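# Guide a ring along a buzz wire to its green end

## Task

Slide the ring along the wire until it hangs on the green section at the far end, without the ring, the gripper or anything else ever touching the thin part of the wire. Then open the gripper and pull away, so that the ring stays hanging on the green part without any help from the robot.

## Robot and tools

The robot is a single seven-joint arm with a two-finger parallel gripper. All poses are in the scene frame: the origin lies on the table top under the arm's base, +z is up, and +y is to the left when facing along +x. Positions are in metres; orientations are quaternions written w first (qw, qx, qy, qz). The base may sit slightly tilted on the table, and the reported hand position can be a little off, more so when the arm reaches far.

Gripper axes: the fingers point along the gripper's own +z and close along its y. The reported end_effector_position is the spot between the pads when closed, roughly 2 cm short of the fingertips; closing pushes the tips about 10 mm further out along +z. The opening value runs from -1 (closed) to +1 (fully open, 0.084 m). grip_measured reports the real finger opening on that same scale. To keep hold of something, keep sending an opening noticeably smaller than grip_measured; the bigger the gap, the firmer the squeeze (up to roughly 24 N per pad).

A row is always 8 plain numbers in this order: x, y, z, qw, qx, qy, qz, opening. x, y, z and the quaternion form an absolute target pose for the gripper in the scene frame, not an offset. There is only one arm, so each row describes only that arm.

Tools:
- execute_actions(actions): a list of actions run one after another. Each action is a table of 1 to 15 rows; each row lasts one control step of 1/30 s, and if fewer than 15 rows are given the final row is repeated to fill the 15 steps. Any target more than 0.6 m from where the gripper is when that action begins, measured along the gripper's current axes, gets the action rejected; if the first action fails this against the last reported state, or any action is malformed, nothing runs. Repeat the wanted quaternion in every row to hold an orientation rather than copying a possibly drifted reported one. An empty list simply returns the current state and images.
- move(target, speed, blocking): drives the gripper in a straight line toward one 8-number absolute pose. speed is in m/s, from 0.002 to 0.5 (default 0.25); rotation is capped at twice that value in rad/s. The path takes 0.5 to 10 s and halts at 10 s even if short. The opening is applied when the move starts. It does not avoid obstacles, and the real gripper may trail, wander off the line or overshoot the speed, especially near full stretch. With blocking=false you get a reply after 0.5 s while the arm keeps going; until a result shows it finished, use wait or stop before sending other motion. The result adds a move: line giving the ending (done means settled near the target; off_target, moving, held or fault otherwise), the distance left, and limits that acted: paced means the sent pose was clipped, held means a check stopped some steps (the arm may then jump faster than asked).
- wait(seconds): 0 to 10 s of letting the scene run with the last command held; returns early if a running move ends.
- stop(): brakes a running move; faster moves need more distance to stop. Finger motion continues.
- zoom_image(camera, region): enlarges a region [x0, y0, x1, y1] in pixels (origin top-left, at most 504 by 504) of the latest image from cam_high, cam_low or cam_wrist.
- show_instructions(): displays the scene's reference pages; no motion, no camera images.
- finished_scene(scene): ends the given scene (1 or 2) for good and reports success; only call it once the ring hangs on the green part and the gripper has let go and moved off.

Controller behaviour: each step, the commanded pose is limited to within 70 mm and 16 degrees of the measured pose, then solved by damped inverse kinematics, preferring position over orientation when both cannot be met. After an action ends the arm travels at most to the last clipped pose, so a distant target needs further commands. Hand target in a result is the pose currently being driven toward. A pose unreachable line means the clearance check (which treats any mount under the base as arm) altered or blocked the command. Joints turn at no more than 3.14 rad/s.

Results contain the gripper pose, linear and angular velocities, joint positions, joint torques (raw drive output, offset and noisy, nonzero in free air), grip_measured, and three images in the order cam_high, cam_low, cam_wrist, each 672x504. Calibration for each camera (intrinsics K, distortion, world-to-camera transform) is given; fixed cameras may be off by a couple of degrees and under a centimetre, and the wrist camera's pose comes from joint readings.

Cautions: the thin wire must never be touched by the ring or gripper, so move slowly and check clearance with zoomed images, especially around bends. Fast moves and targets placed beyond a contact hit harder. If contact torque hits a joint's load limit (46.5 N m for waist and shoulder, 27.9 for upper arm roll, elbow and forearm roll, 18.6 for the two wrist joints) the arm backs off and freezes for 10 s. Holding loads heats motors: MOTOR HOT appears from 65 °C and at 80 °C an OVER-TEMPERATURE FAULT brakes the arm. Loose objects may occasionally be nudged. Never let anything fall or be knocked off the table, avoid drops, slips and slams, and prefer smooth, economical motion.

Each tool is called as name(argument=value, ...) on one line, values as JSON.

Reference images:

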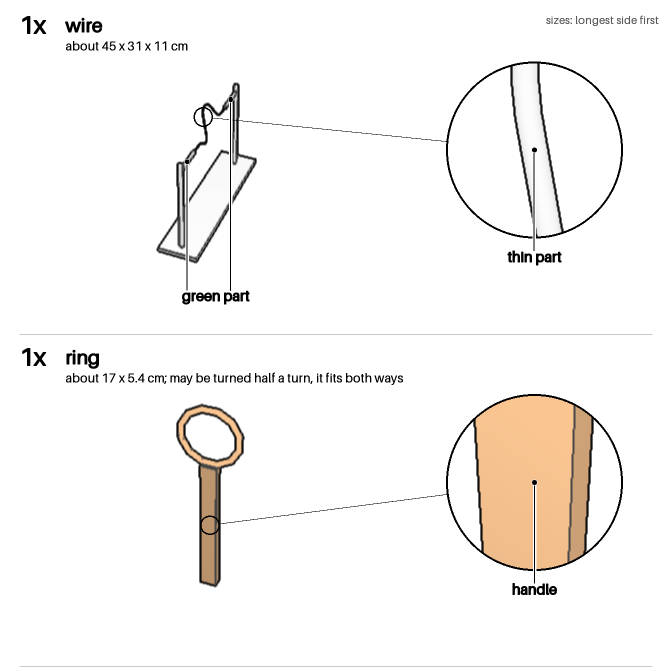

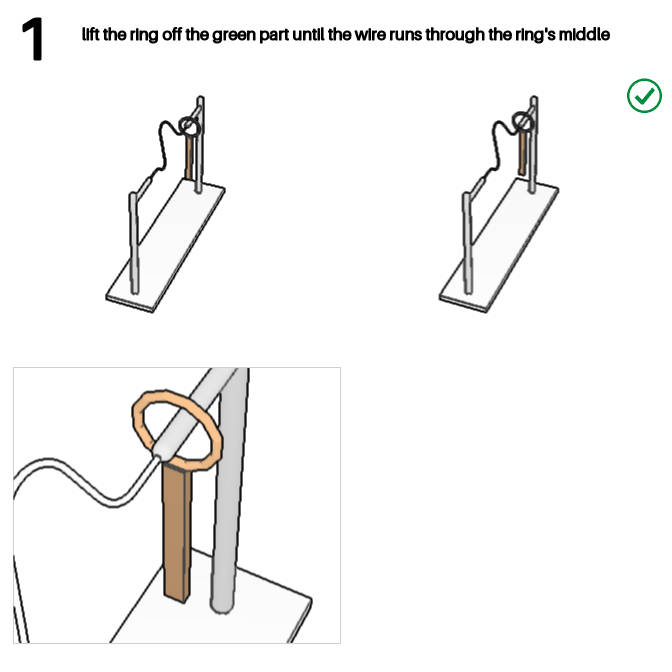

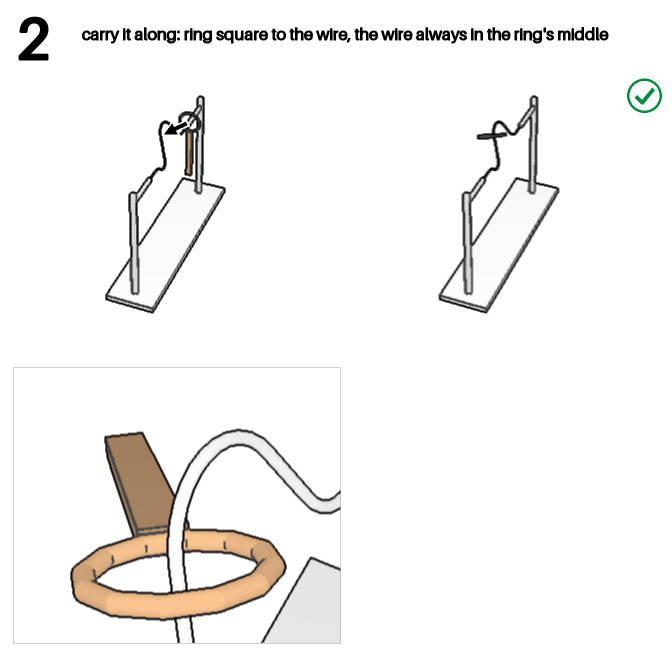

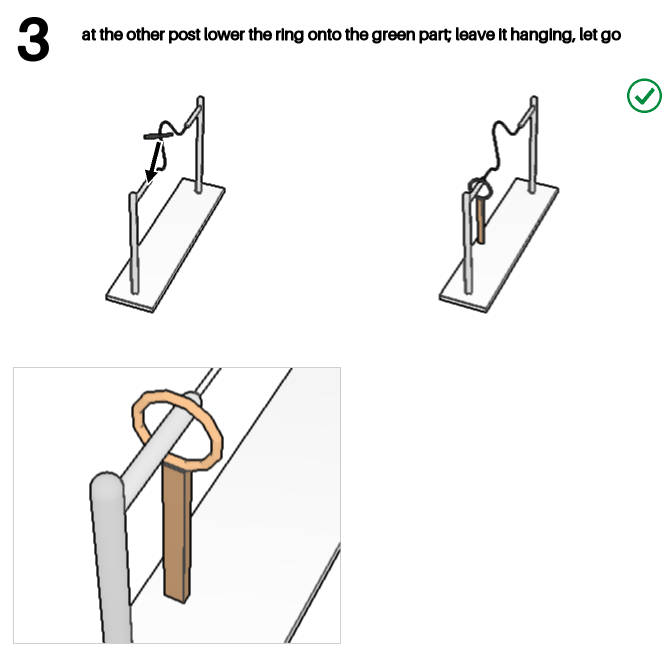

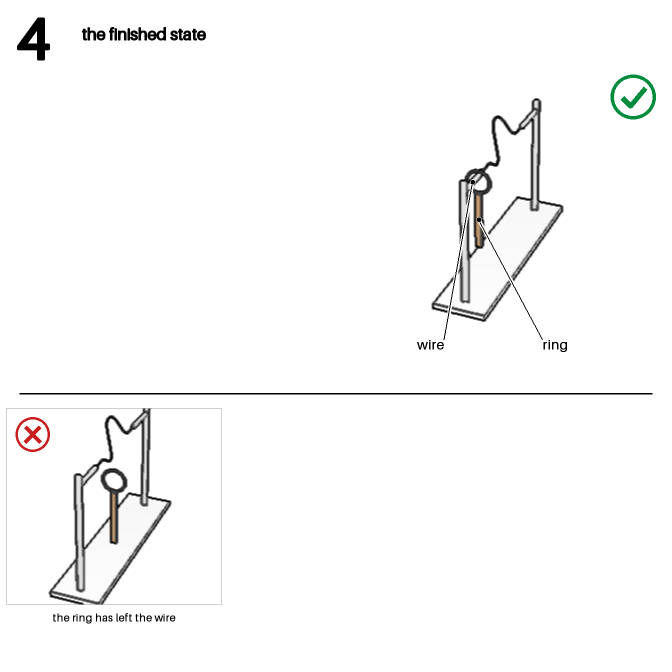

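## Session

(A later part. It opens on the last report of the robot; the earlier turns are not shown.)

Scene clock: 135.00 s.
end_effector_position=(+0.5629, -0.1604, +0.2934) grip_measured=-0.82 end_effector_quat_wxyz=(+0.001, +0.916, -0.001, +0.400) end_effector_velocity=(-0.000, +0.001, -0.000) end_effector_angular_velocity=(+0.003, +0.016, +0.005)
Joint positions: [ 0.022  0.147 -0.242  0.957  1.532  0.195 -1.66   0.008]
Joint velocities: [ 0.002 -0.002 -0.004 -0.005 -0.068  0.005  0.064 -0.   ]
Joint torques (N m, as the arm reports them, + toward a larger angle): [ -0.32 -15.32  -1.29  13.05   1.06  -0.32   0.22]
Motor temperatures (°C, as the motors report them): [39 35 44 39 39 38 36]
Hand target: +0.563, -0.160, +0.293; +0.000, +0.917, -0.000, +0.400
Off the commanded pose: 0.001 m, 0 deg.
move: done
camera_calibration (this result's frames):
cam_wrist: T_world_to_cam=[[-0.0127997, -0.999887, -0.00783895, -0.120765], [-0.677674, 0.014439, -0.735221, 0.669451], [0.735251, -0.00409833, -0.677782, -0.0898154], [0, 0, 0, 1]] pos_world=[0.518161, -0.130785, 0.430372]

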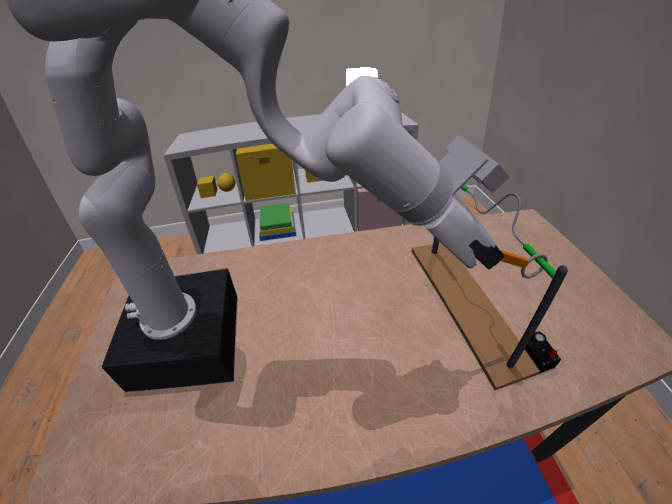

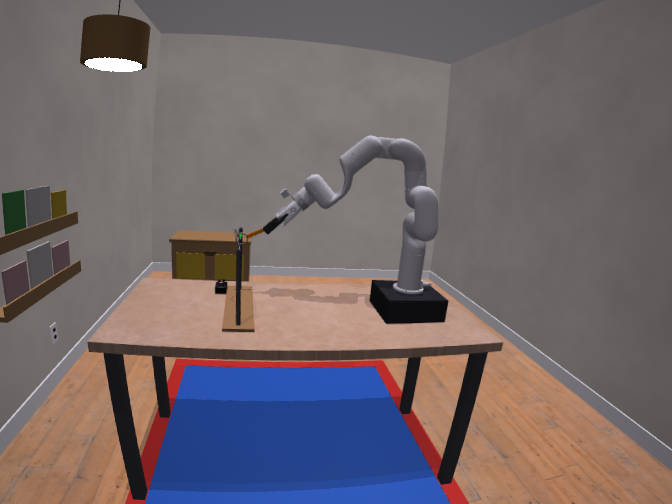

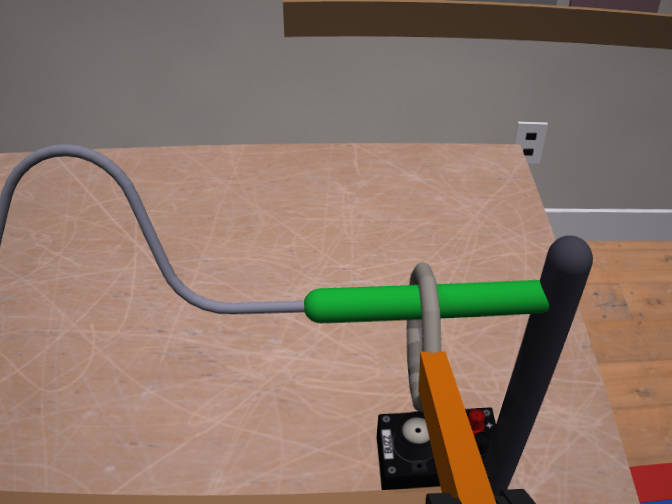

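move(target=[0.563,-0.160,0.2934,0,0.9170,0,0.3987,-1], speed=0.05)

move(target=[0.561,-0.160,0.278,0,0.866,0,0.5,-1], speed=0.1)

zoom_image(camera="cam_low", region=[220, 200, 300, 260])

Scene clock: 151.50 s.
end_effector_position=(+0.5630, -0.1600, +0.2934) grip_measured=-0.82 end_effector_quat_wxyz=(+0.000, +0.917, -0.000, +0.399) end_effector_velocity=(-0.000, +0.001, -0.001) end_effector_angular_velocity=(-0.000, +0.002, +0.003)
Joint positions: [ 0.022  0.147 -0.242  0.956  1.517  0.197 -1.646  0.008]
Joint velocities: [ 0.     0.     0.002 -0.002 -0.003  0.     0.002 -0.   ]
Joint torques (N m, as the arm reports them, + toward a larger angle): [ -0.69 -15.59  -1.39  13.84   0.71   0.08   0.43]
Motor temperatures (°C, as the motors report them): [39 35 44 40 39 38 36]
Hand target: +0.563, -0.160, +0.293; +0.000, +0.917, +0.000, +0.399
Off the commanded pose: 0.000 m, 0 deg.
move: done
camera_calibration (this result's frames):
cam_wrist: T_world_to_cam=[[-0.0110166, -0.999898, -0.00904254, -0.121031], [-0.680127, 0.0141219, -0.732958, 0.670133], [0.733011, -0.00192462, -0.680214, -0.0876285], [0, 0, 0, 1]] pos_world=[0.518675, -0.130651, 0.430478]

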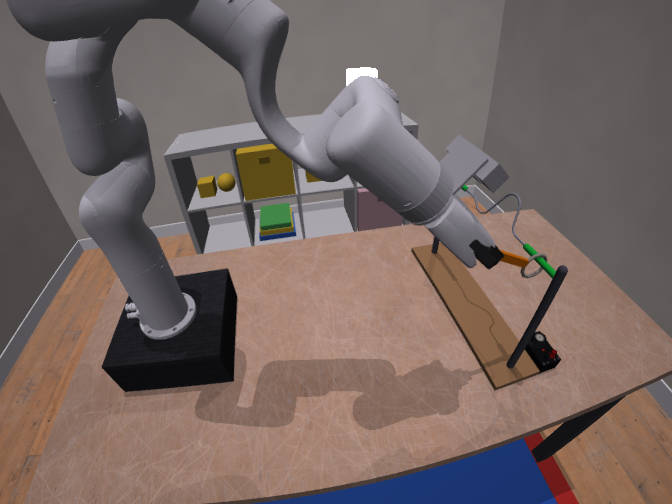

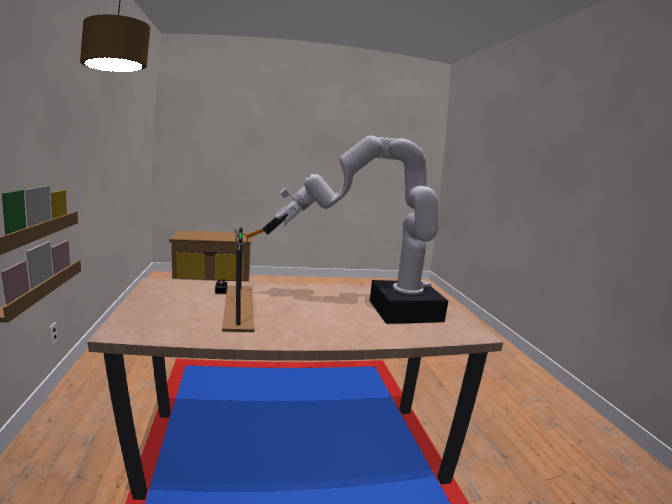

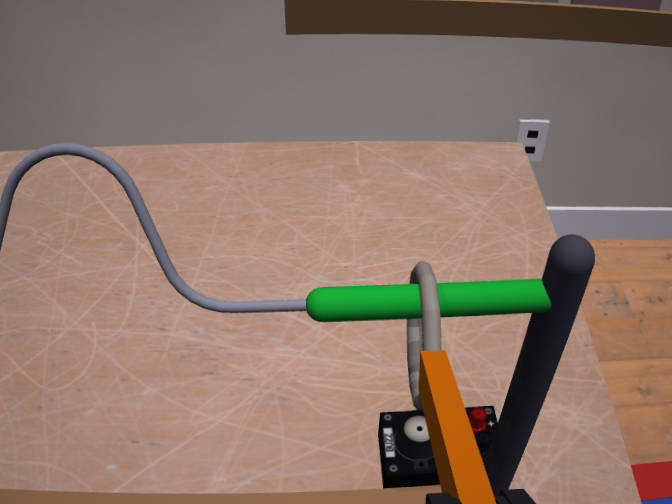

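Scene clock: 153.07 s.
end_effector_position=(+0.5610, -0.1599, +0.2779) grip_measured=-0.82 end_effector_quat_wxyz=(-0.001, +0.867, +0.000, +0.499) end_effector_velocity=(-0.000, -0.001, +0.000) end_effector_angular_velocity=(-0.004, -0.015, -0.005)
Joint positions: [ 0.001  0.167 -0.295  0.927  2.28   0.387 -2.427  0.008]
Joint velocities: [ 0.002  0.    -0.007 -0.005  0.037  0.013 -0.038  0.   ]
Joint torques (N m, as the arm reports them, + toward a larger angle): [ -1.34 -16.28  -1.58  14.84   0.67   1.1    0.29]
Motor temperatures (°C, as the motors report them): [39 35 44 40 39 38 36]
Hand target: +0.561, -0.160, +0.278; -0.000, +0.866, +0.000, +0.499
Off the commanded pose: 0.000 m, 0 deg.
move: done
camera_calibration (this result's frames):
cam_wrist: T_world_to_cam=[[-0.00772046, -0.999897, -0.0120656, -0.122025], [-0.499821, 0.0143093, -0.866011, 0.593332], [0.866094, -0.000655331, -0.49988, -0.221261], [0, 0, 0, 1]] pos_world=[0.487251, -0.130648, 0.401756]

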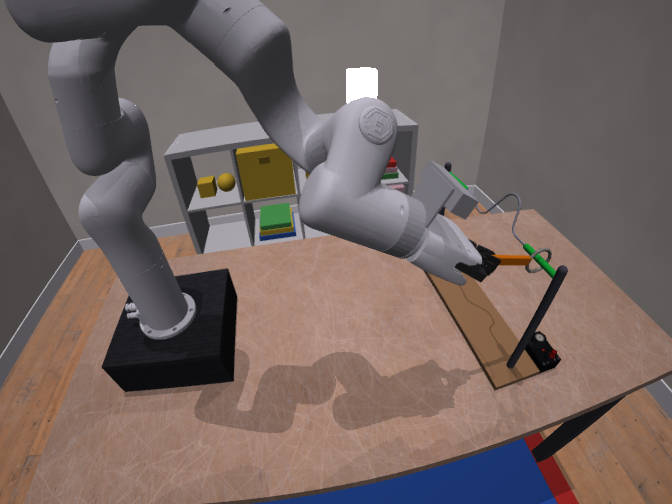

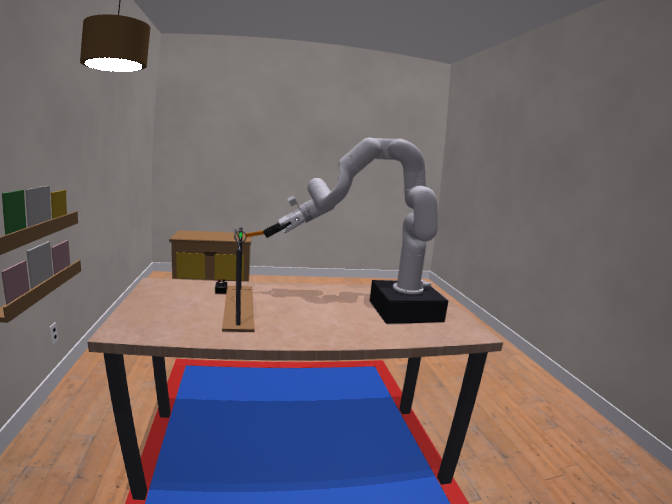

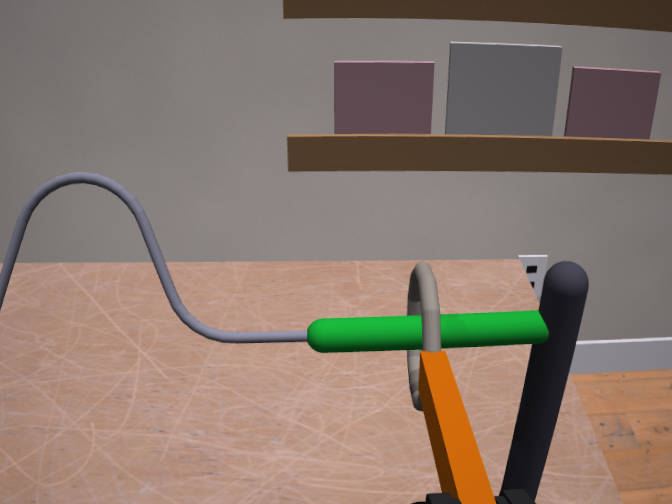

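Region (220, 200, 300, 260) of cam_low's 672x504 image, scaled by 6.300, with more detail than that image has; it fills the top 378 rows of this view, and the rest is white.

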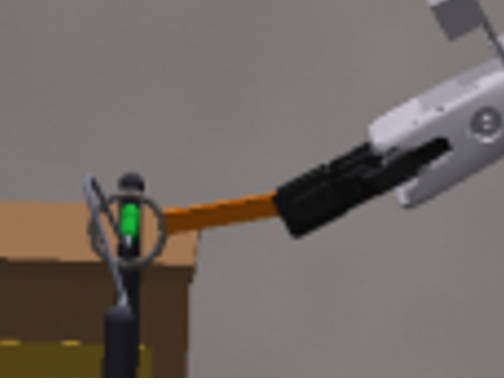

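move(target=[0.561,-0.125,0.278,0,0.866,0,0.5,-1], speed=0.05)

zoom_image(camera="cam_low", region=[220, 210, 270, 250])

Scene clock: 174.97 s.
end_effector_position=(+0.5608, -0.1254, +0.2779) grip_measured=-0.82 end_effector_quat_wxyz=(-0.000, +0.866, -0.000, +0.500) end_effector_velocity=(-0.001, +0.001, -0.001) end_effector_angular_velocity=(-0.001, +0.000, -0.006)
Joint positions: [ 0.056  0.142 -0.275  0.91   2.423  0.34  -2.529  0.008]
Joint velocities: [ 0.004 -0.002 -0.002 -0.002  0.019 -0.004 -0.016  0.   ]
Joint torques (N m, as the arm reports them, + toward a larger angle): [ -0.84 -15.8   -1.19  14.62   0.55   1.25   0.45]
Motor temperatures (°C, as the motors report them): [39 35 44 41 39 38 36]
Hand target: +0.561, -0.125, +0.278; -0.000, +0.866, -0.000, +0.500
Off the commanded pose: 0.000 m, 0 deg.
move: done
camera_calibration (this result's frames):
cam_wrist: T_world_to_cam=[[-0.00857026, -0.999895, -0.0116755, -0.0871555], [-0.498078, 0.014393, -0.867013, 0.592068], [0.86709, -0.0016152, -0.49815, -0.222215], [0, 0, 0, 1]] pos_world=[0.48683, -0.0960269, 0.401616]

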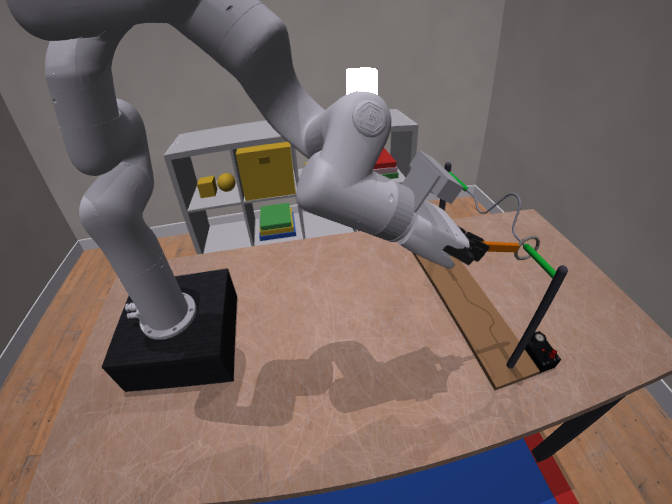

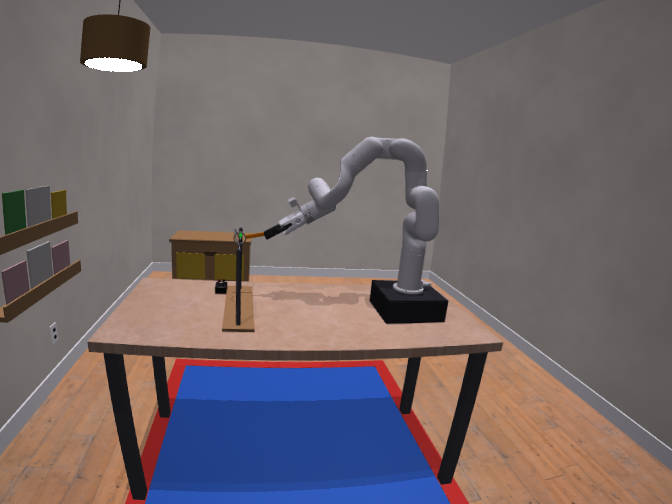

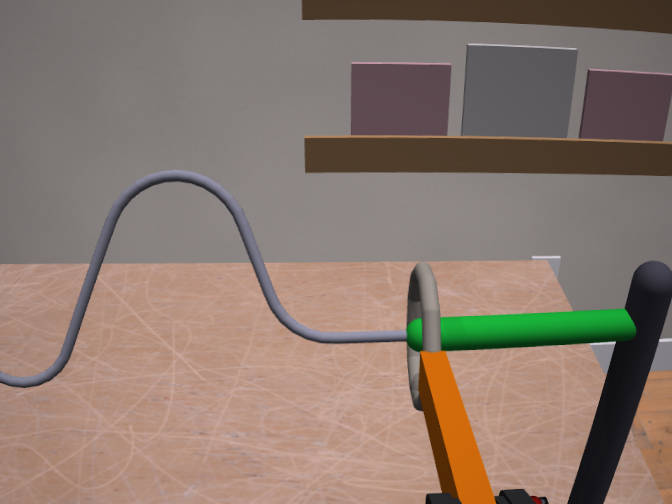

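Region (220, 210, 270, 250) of cam_low's 672x504 image, scaled by 10.080, with more detail than that image has; it fills the top 403 rows of this view, and the rest is white.

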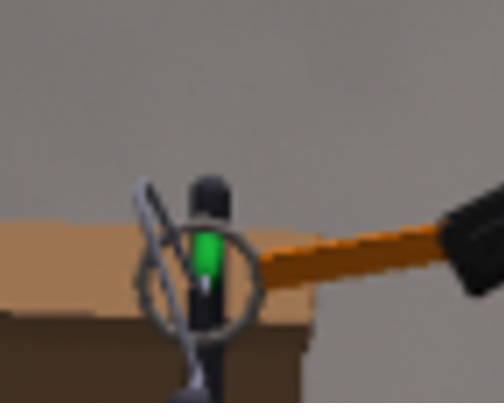

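move(target=[0.561,-0.098,0.278,0,0.866,0,0.5,-1], speed=0.03)

Scene clock: 178.63 s.
end_effector_position=(+0.5609, -0.0982, +0.2780) grip_measured=-0.82 end_effector_quat_wxyz=(-0.000, +0.866, -0.000, +0.500) end_effector_velocity=(-0.000, +0.001, +0.000) end_effector_angular_velocity=(-0.003, -0.000, -0.002)
Joint positions: [ 0.1    0.128 -0.262  0.904  2.544  0.307 -2.619  0.008]
Joint velocities: [ 0.003 -0.    -0.001  0.     0.014 -0.003 -0.014  0.   ]
Joint torques (N m, as the arm reports them, + toward a larger angle): [ -1.35 -15.93  -1.6   14.49   1.08   1.15   0.72]
Motor temperatures (°C, as the motors report them): [39 35 44 41 39 38 36]
Hand target: +0.561, -0.098, +0.278; -0.000, +0.866, +0.000, +0.500
Off the commanded pose: 0.000 m, 0 deg.
move: done
camera_calibration (this result's frames):
cam_wrist: T_world_to_cam=[[-0.00843125, -0.999897, -0.0116215, -0.0601144], [-0.497971, 0.0142767, -0.867076, 0.591675], [0.867152, -0.00152338, -0.49804, -0.222268], [0, 0, 0, 1]] pos_world=[0.486871, -0.068894, 0.40163]

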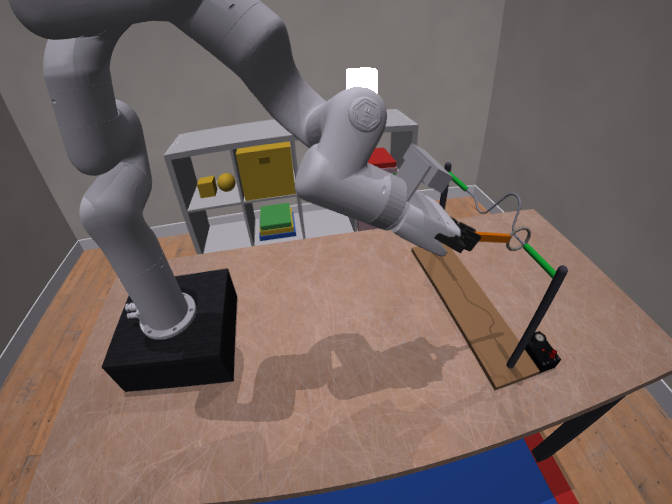

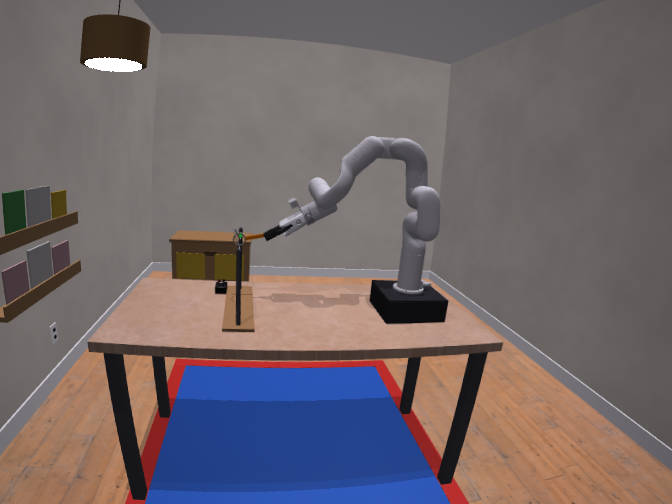

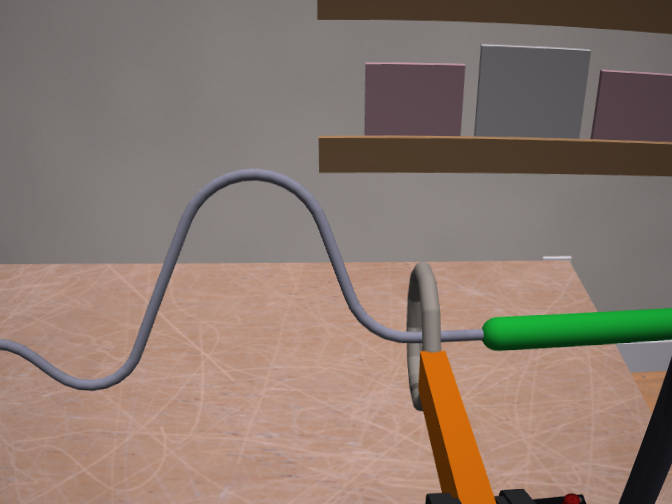

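move(target=[0.5615,-0.089,0.279,-0.100,0.859,-0.084,0.496,-1], speed=0.05)

move(target=[0.563,-0.081,0.2825,-0.198,0.836,-0.166,0.483,-1], speed=0.05)

Scene clock: 184.80 s.
end_effector_position=(+0.5615, -0.0891, +0.2790) grip_measured=-0.82 end_effector_quat_wxyz=(-0.099, +0.859, -0.084, +0.496) end_effector_velocity=(-0.000, +0.000, +0.000) end_effector_angular_velocity=(+0.013, +0.001, -0.002)
Joint positions: [ 0.05   0.117 -0.222  0.874  2.368  0.382 -2.224  0.008]
Joint velocities: [-0.002 -0.001  0.001 -0.002 -0.01   0.004  0.021 -0.   ]
Joint torques (N m, as the arm reports them, + toward a larger angle): [ -0.99 -15.63  -1.39  14.46   0.91   1.19   0.22]
Motor temperatures (°C, as the motors report them): [39 35 44 41 39 38 36]
Hand target: +0.562, -0.089, +0.279; -0.100, +0.859, -0.084, +0.496
Off the commanded pose: 0.000 m, 0 deg.
move: done
camera_calibration (this result's frames):
cam_wrist: T_world_to_cam=[[-0.0536258, -0.962948, -0.264302, 0.0481711], [-0.49122, 0.255882, -0.832603, 0.60093], [0.869383, 0.0851813, -0.486741, -0.218948], [0, 0, 0, 1]] pos_world=[0.488122, -0.0887305, 0.406497]

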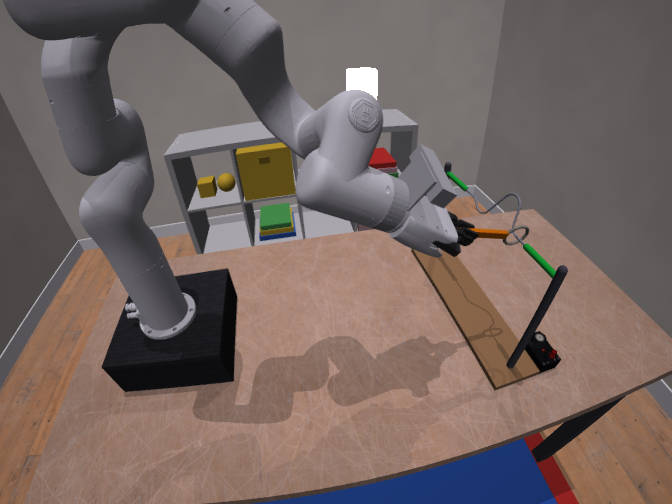

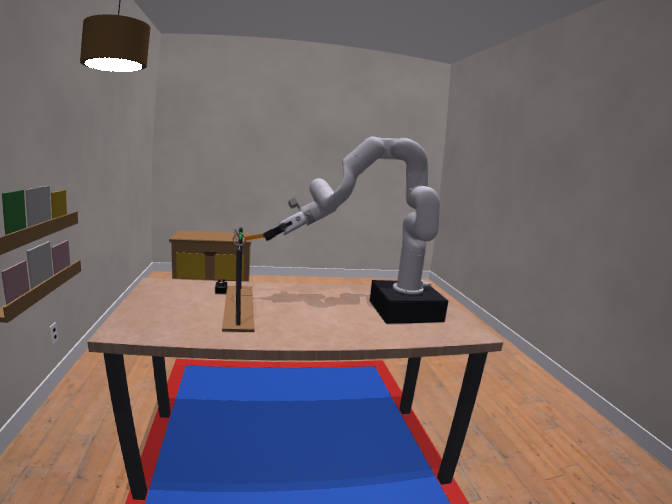

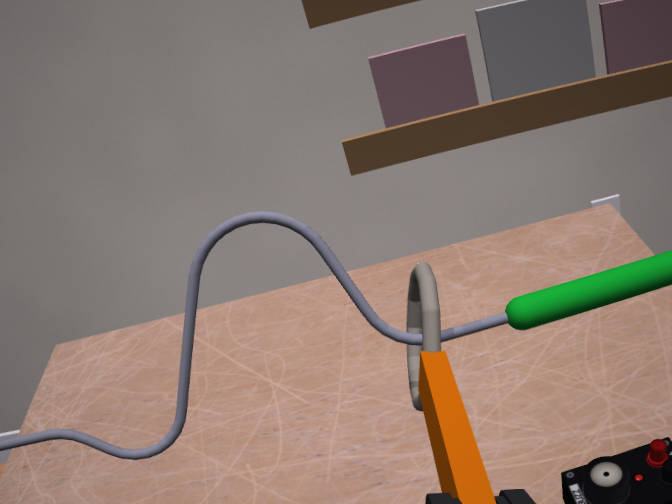

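Scene clock: 187.70 s.
end_effector_position=(+0.5630, -0.0811, +0.2825) grip_measured=-0.82 end_effector_quat_wxyz=(-0.198, +0.837, -0.166, +0.483) end_effector_velocity=(-0.000, +0.000, -0.000) end_effector_angular_velocity=(+0.012, +0.001, -0.001)
Joint positions: [ 0.011  0.11  -0.209  0.847  2.257  0.488 -1.899  0.008]
Joint velocities: [-0.001  0.    -0.    -0.002 -0.005  0.006  0.014  0.   ]
Joint torques (N m, as the arm reports them, + toward a larger angle): [ -0.56 -16.32  -1.44  14.82   1.02   1.24   0.47]
Motor temperatures (°C, as the motors report them): [39 35 44 41 39 38 36]
Hand target: +0.563, -0.081, +0.283; -0.198, +0.836, -0.166, +0.483
Off the commanded pose: 0.000 m, 0 deg.
move: done
camera_calibration (this result's frames):
cam_wrist: T_world_to_cam=[[-0.0945599, -0.860623, -0.500386, 0.154949], [-0.474183, 0.480894, -0.73749, 0.584285], [0.875334, 0.167537, -0.453566, -0.225291], [0, 0, 0, 1]] pos_world=[0.488914, -0.109882, 0.406254]

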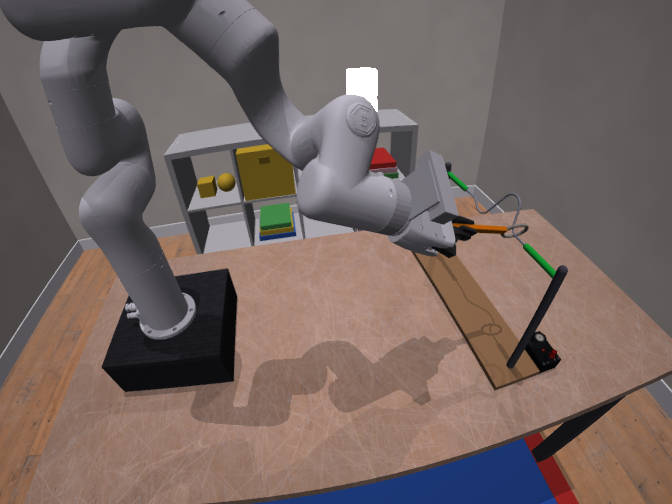

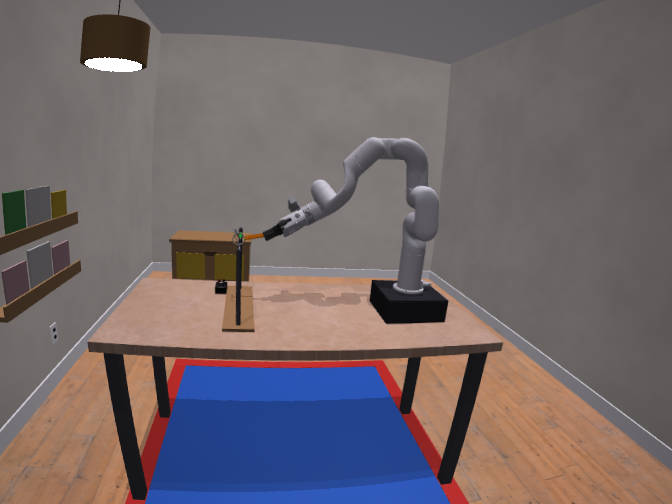

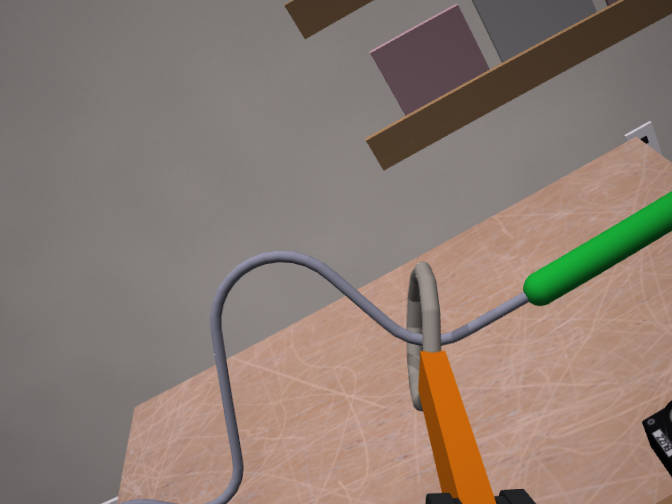

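move(target=[0.5657,-0.076,0.2875,-0.312,0.791,-0.262,0.457,-1], speed=0.05)

move(target=[0.5694,-0.0725,0.2955,-0.406,0.734,-0.341,0.424,-1], speed=0.05)

zoom_image(camera="cam_low", region=[220, 210, 270, 250])

Scene clock: 194.53 s.
end_effector_position=(+0.5657, -0.0761, +0.2875) grip_measured=-0.82 end_effector_quat_wxyz=(-0.311, +0.791, -0.262, +0.457) end_effector_velocity=(+0.000, +0.001, +0.000) end_effector_angular_velocity=(+0.011, -0.000, -0.000)
Joint positions: [-0.035  0.117 -0.211  0.825  2.196  0.639 -1.582  0.008]
Joint velocities: [-0.001  0.001  0.    -0.    -0.003  0.006  0.011  0.   ]
Joint torques (N m, as the arm reports them, + toward a larger angle): [ -0.52 -16.14  -1.58  14.52   1.36   1.43   0.55]
Motor temperatures (°C, as the motors report them): [39 35 44 41 39 38 36]
Hand target: +0.566, -0.076, +0.288; -0.312, +0.791, -0.262, +0.457
Off the commanded pose: 0.000 m, 0 deg.
move: done
camera_calibration (this result's frames):
cam_wrist: T_world_to_cam=[[-0.136968, -0.659695, -0.738947, 0.269887], [-0.441254, 0.70851, -0.550734, 0.531814], [0.886868, 0.250631, -0.388136, -0.245261], [0, 0, 0, 1]] pos_world=[0.489145, -0.137283, 0.397125]

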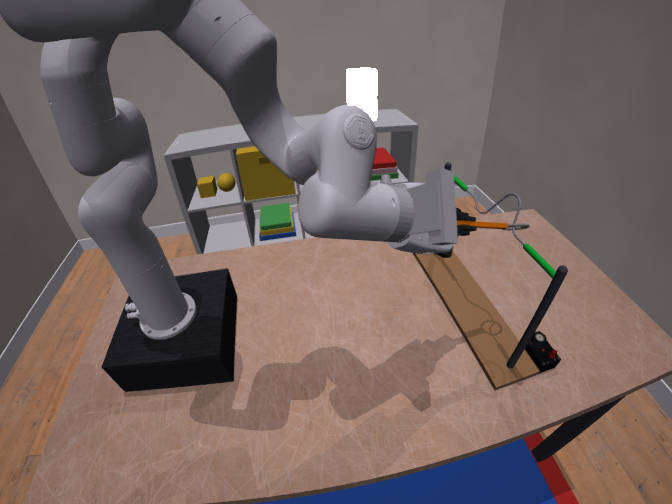

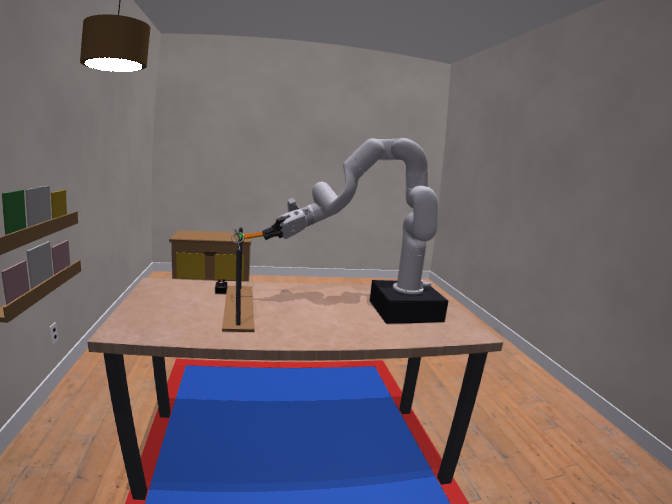

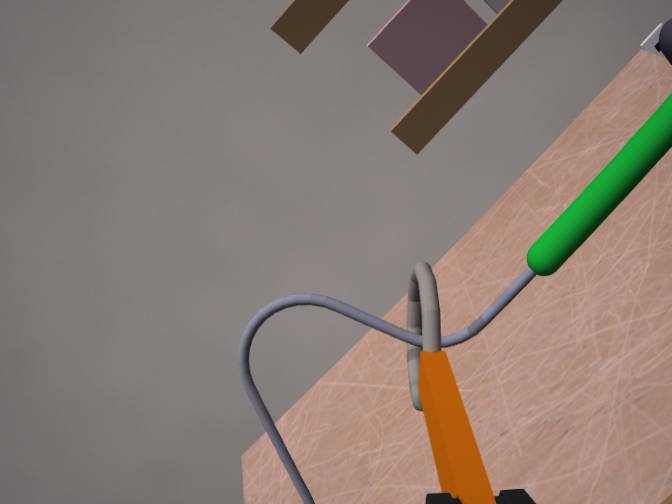

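Scene clock: 197.60 s.
end_effector_position=(+0.5694, -0.0725, +0.2955) grip_measured=-0.82 end_effector_quat_wxyz=(-0.406, +0.734, -0.341, +0.424) end_effector_velocity=(+0.000, -0.000, +0.001) end_effector_angular_velocity=(+0.010, -0.001, -0.002)
Joint positions: [-0.071  0.13  -0.214  0.812  2.191  0.77  -1.34   0.008]
Joint velocities: [-0.001  0.    -0.001  0.     0.001  0.005  0.008  0.   ]
Joint torques (N m, as the arm reports them, + toward a larger angle): [ -0.96 -16.58  -1.59  14.3    1.06   1.37   0.39]
Motor temperatures (°C, as the motors report them): [39 35 44 41 39 38 36]
Hand target: +0.569, -0.073, +0.295; -0.406, +0.734, -0.341, +0.424
Off the commanded pose: 0.000 m, 0 deg.
move: done
camera_calibration (this result's frames):
cam_wrist: T_world_to_cam=[[-0.163627, -0.427239, -0.889209, 0.35505], [-0.403325, 0.851557, -0.334931, 0.460335], [0.900308, 0.303837, -0.311654, -0.272702], [0, 0, 0, 1]] pos_world=[0.489277, -0.157454, 0.384905]

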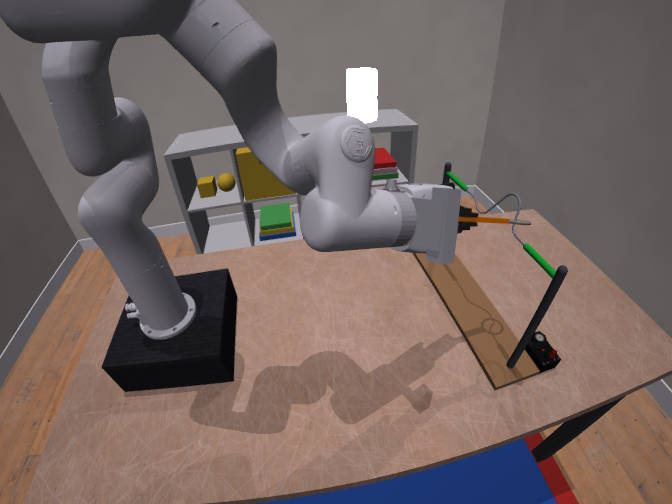

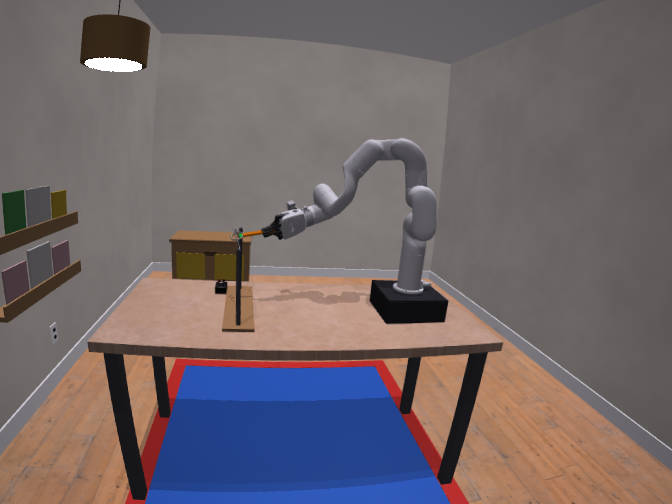

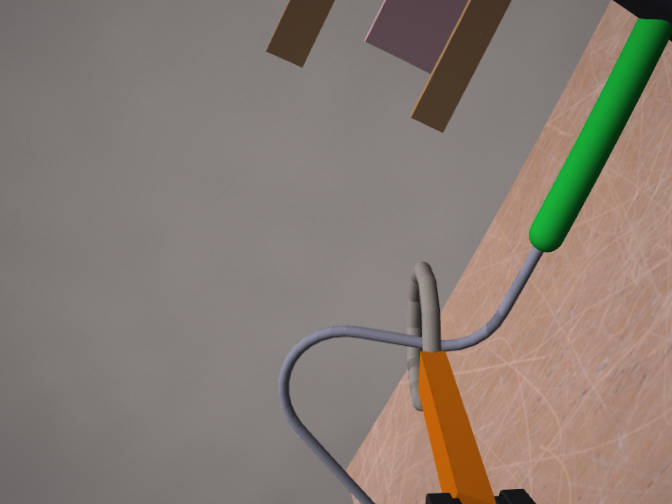

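Region (220, 210, 270, 250) of cam_low's 672x504 image, scaled by 10.080, with more detail than that image has; it fills the top 403 rows of this view, and the rest is white.

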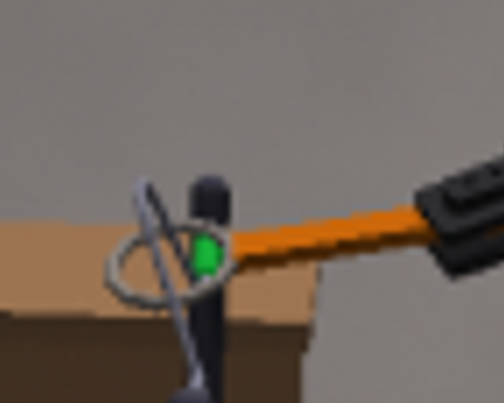

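move(target=[0.5690,-0.0675,0.3070,-0.440,0.709,-0.369,0.410,-1], speed=0.03)

zoom_image(camera="cam_low", region=[220, 210, 270, 250])

Scene clock: 210.93 s.
end_effector_position=(+0.5690, -0.0675, +0.3069) grip_measured=-0.82 end_effector_quat_wxyz=(-0.440, +0.709, -0.369, +0.410) end_effector_velocity=(-0.000, +0.001, +0.000) end_effector_angular_velocity=(+0.010, +0.001, -0.000)
Joint positions: [-0.076  0.109 -0.21   0.799  2.196  0.799 -1.245  0.008]
Joint velocities: [-0.    -0.001  0.002 -0.002  0.     0.003  0.009 -0.   ]
Joint torques (N m, as the arm reports them, + toward a larger angle): [ -0.49 -16.33  -1.37  14.65   1.45   1.67   0.37]
Motor temperatures (°C, as the motors report them): [39 35 44 42 39 38 36]
Hand target: +0.569, -0.068, +0.307; -0.440, +0.709, -0.369, +0.410
Off the commanded pose: 0.000 m, 0 deg.
move: done
camera_calibration (this result's frames):
cam_wrist: T_world_to_cam=[[-0.169411, -0.329831, -0.928715, 0.389276], [-0.387343, 0.888788, -0.244995, 0.425573], [0.906237, 0.318226, -0.278328, -0.282901], [0, 0, 0, 1]] pos_world=[0.487166, -0.159822, 0.387051]

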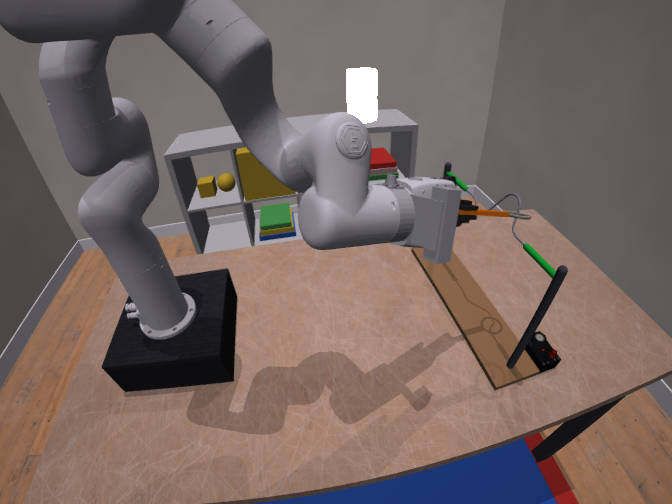

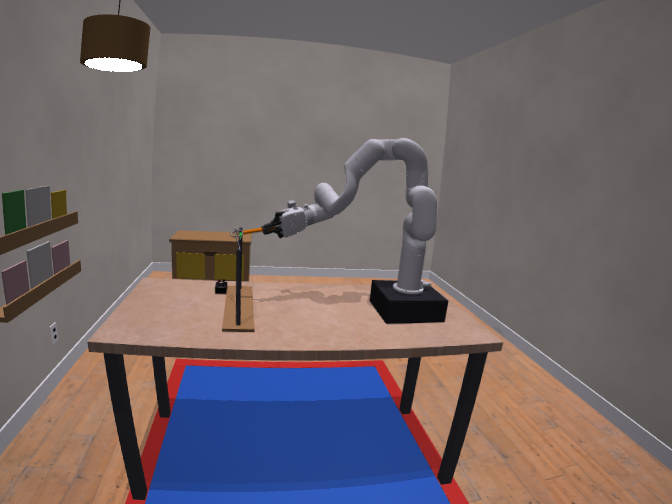

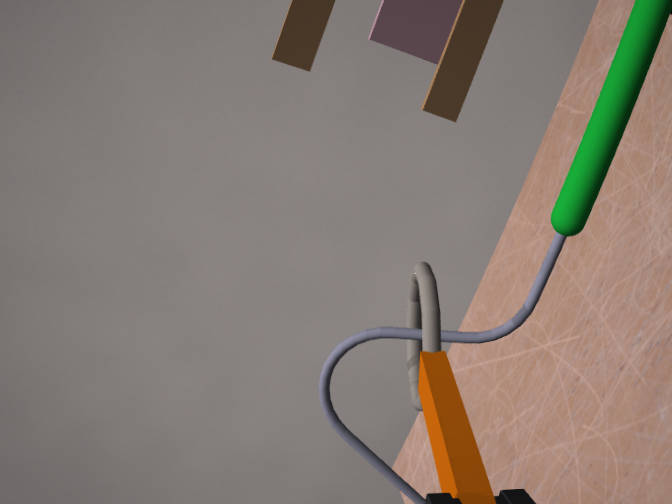

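Region (220, 210, 270, 250) of cam_low's 672x504 image, scaled by 10.080, with more detail than that image has; it fills the top 403 rows of this view, and the rest is white.

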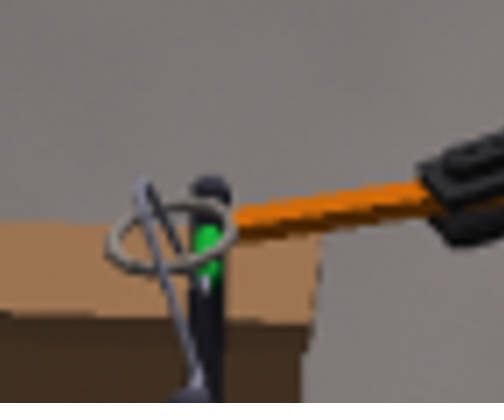

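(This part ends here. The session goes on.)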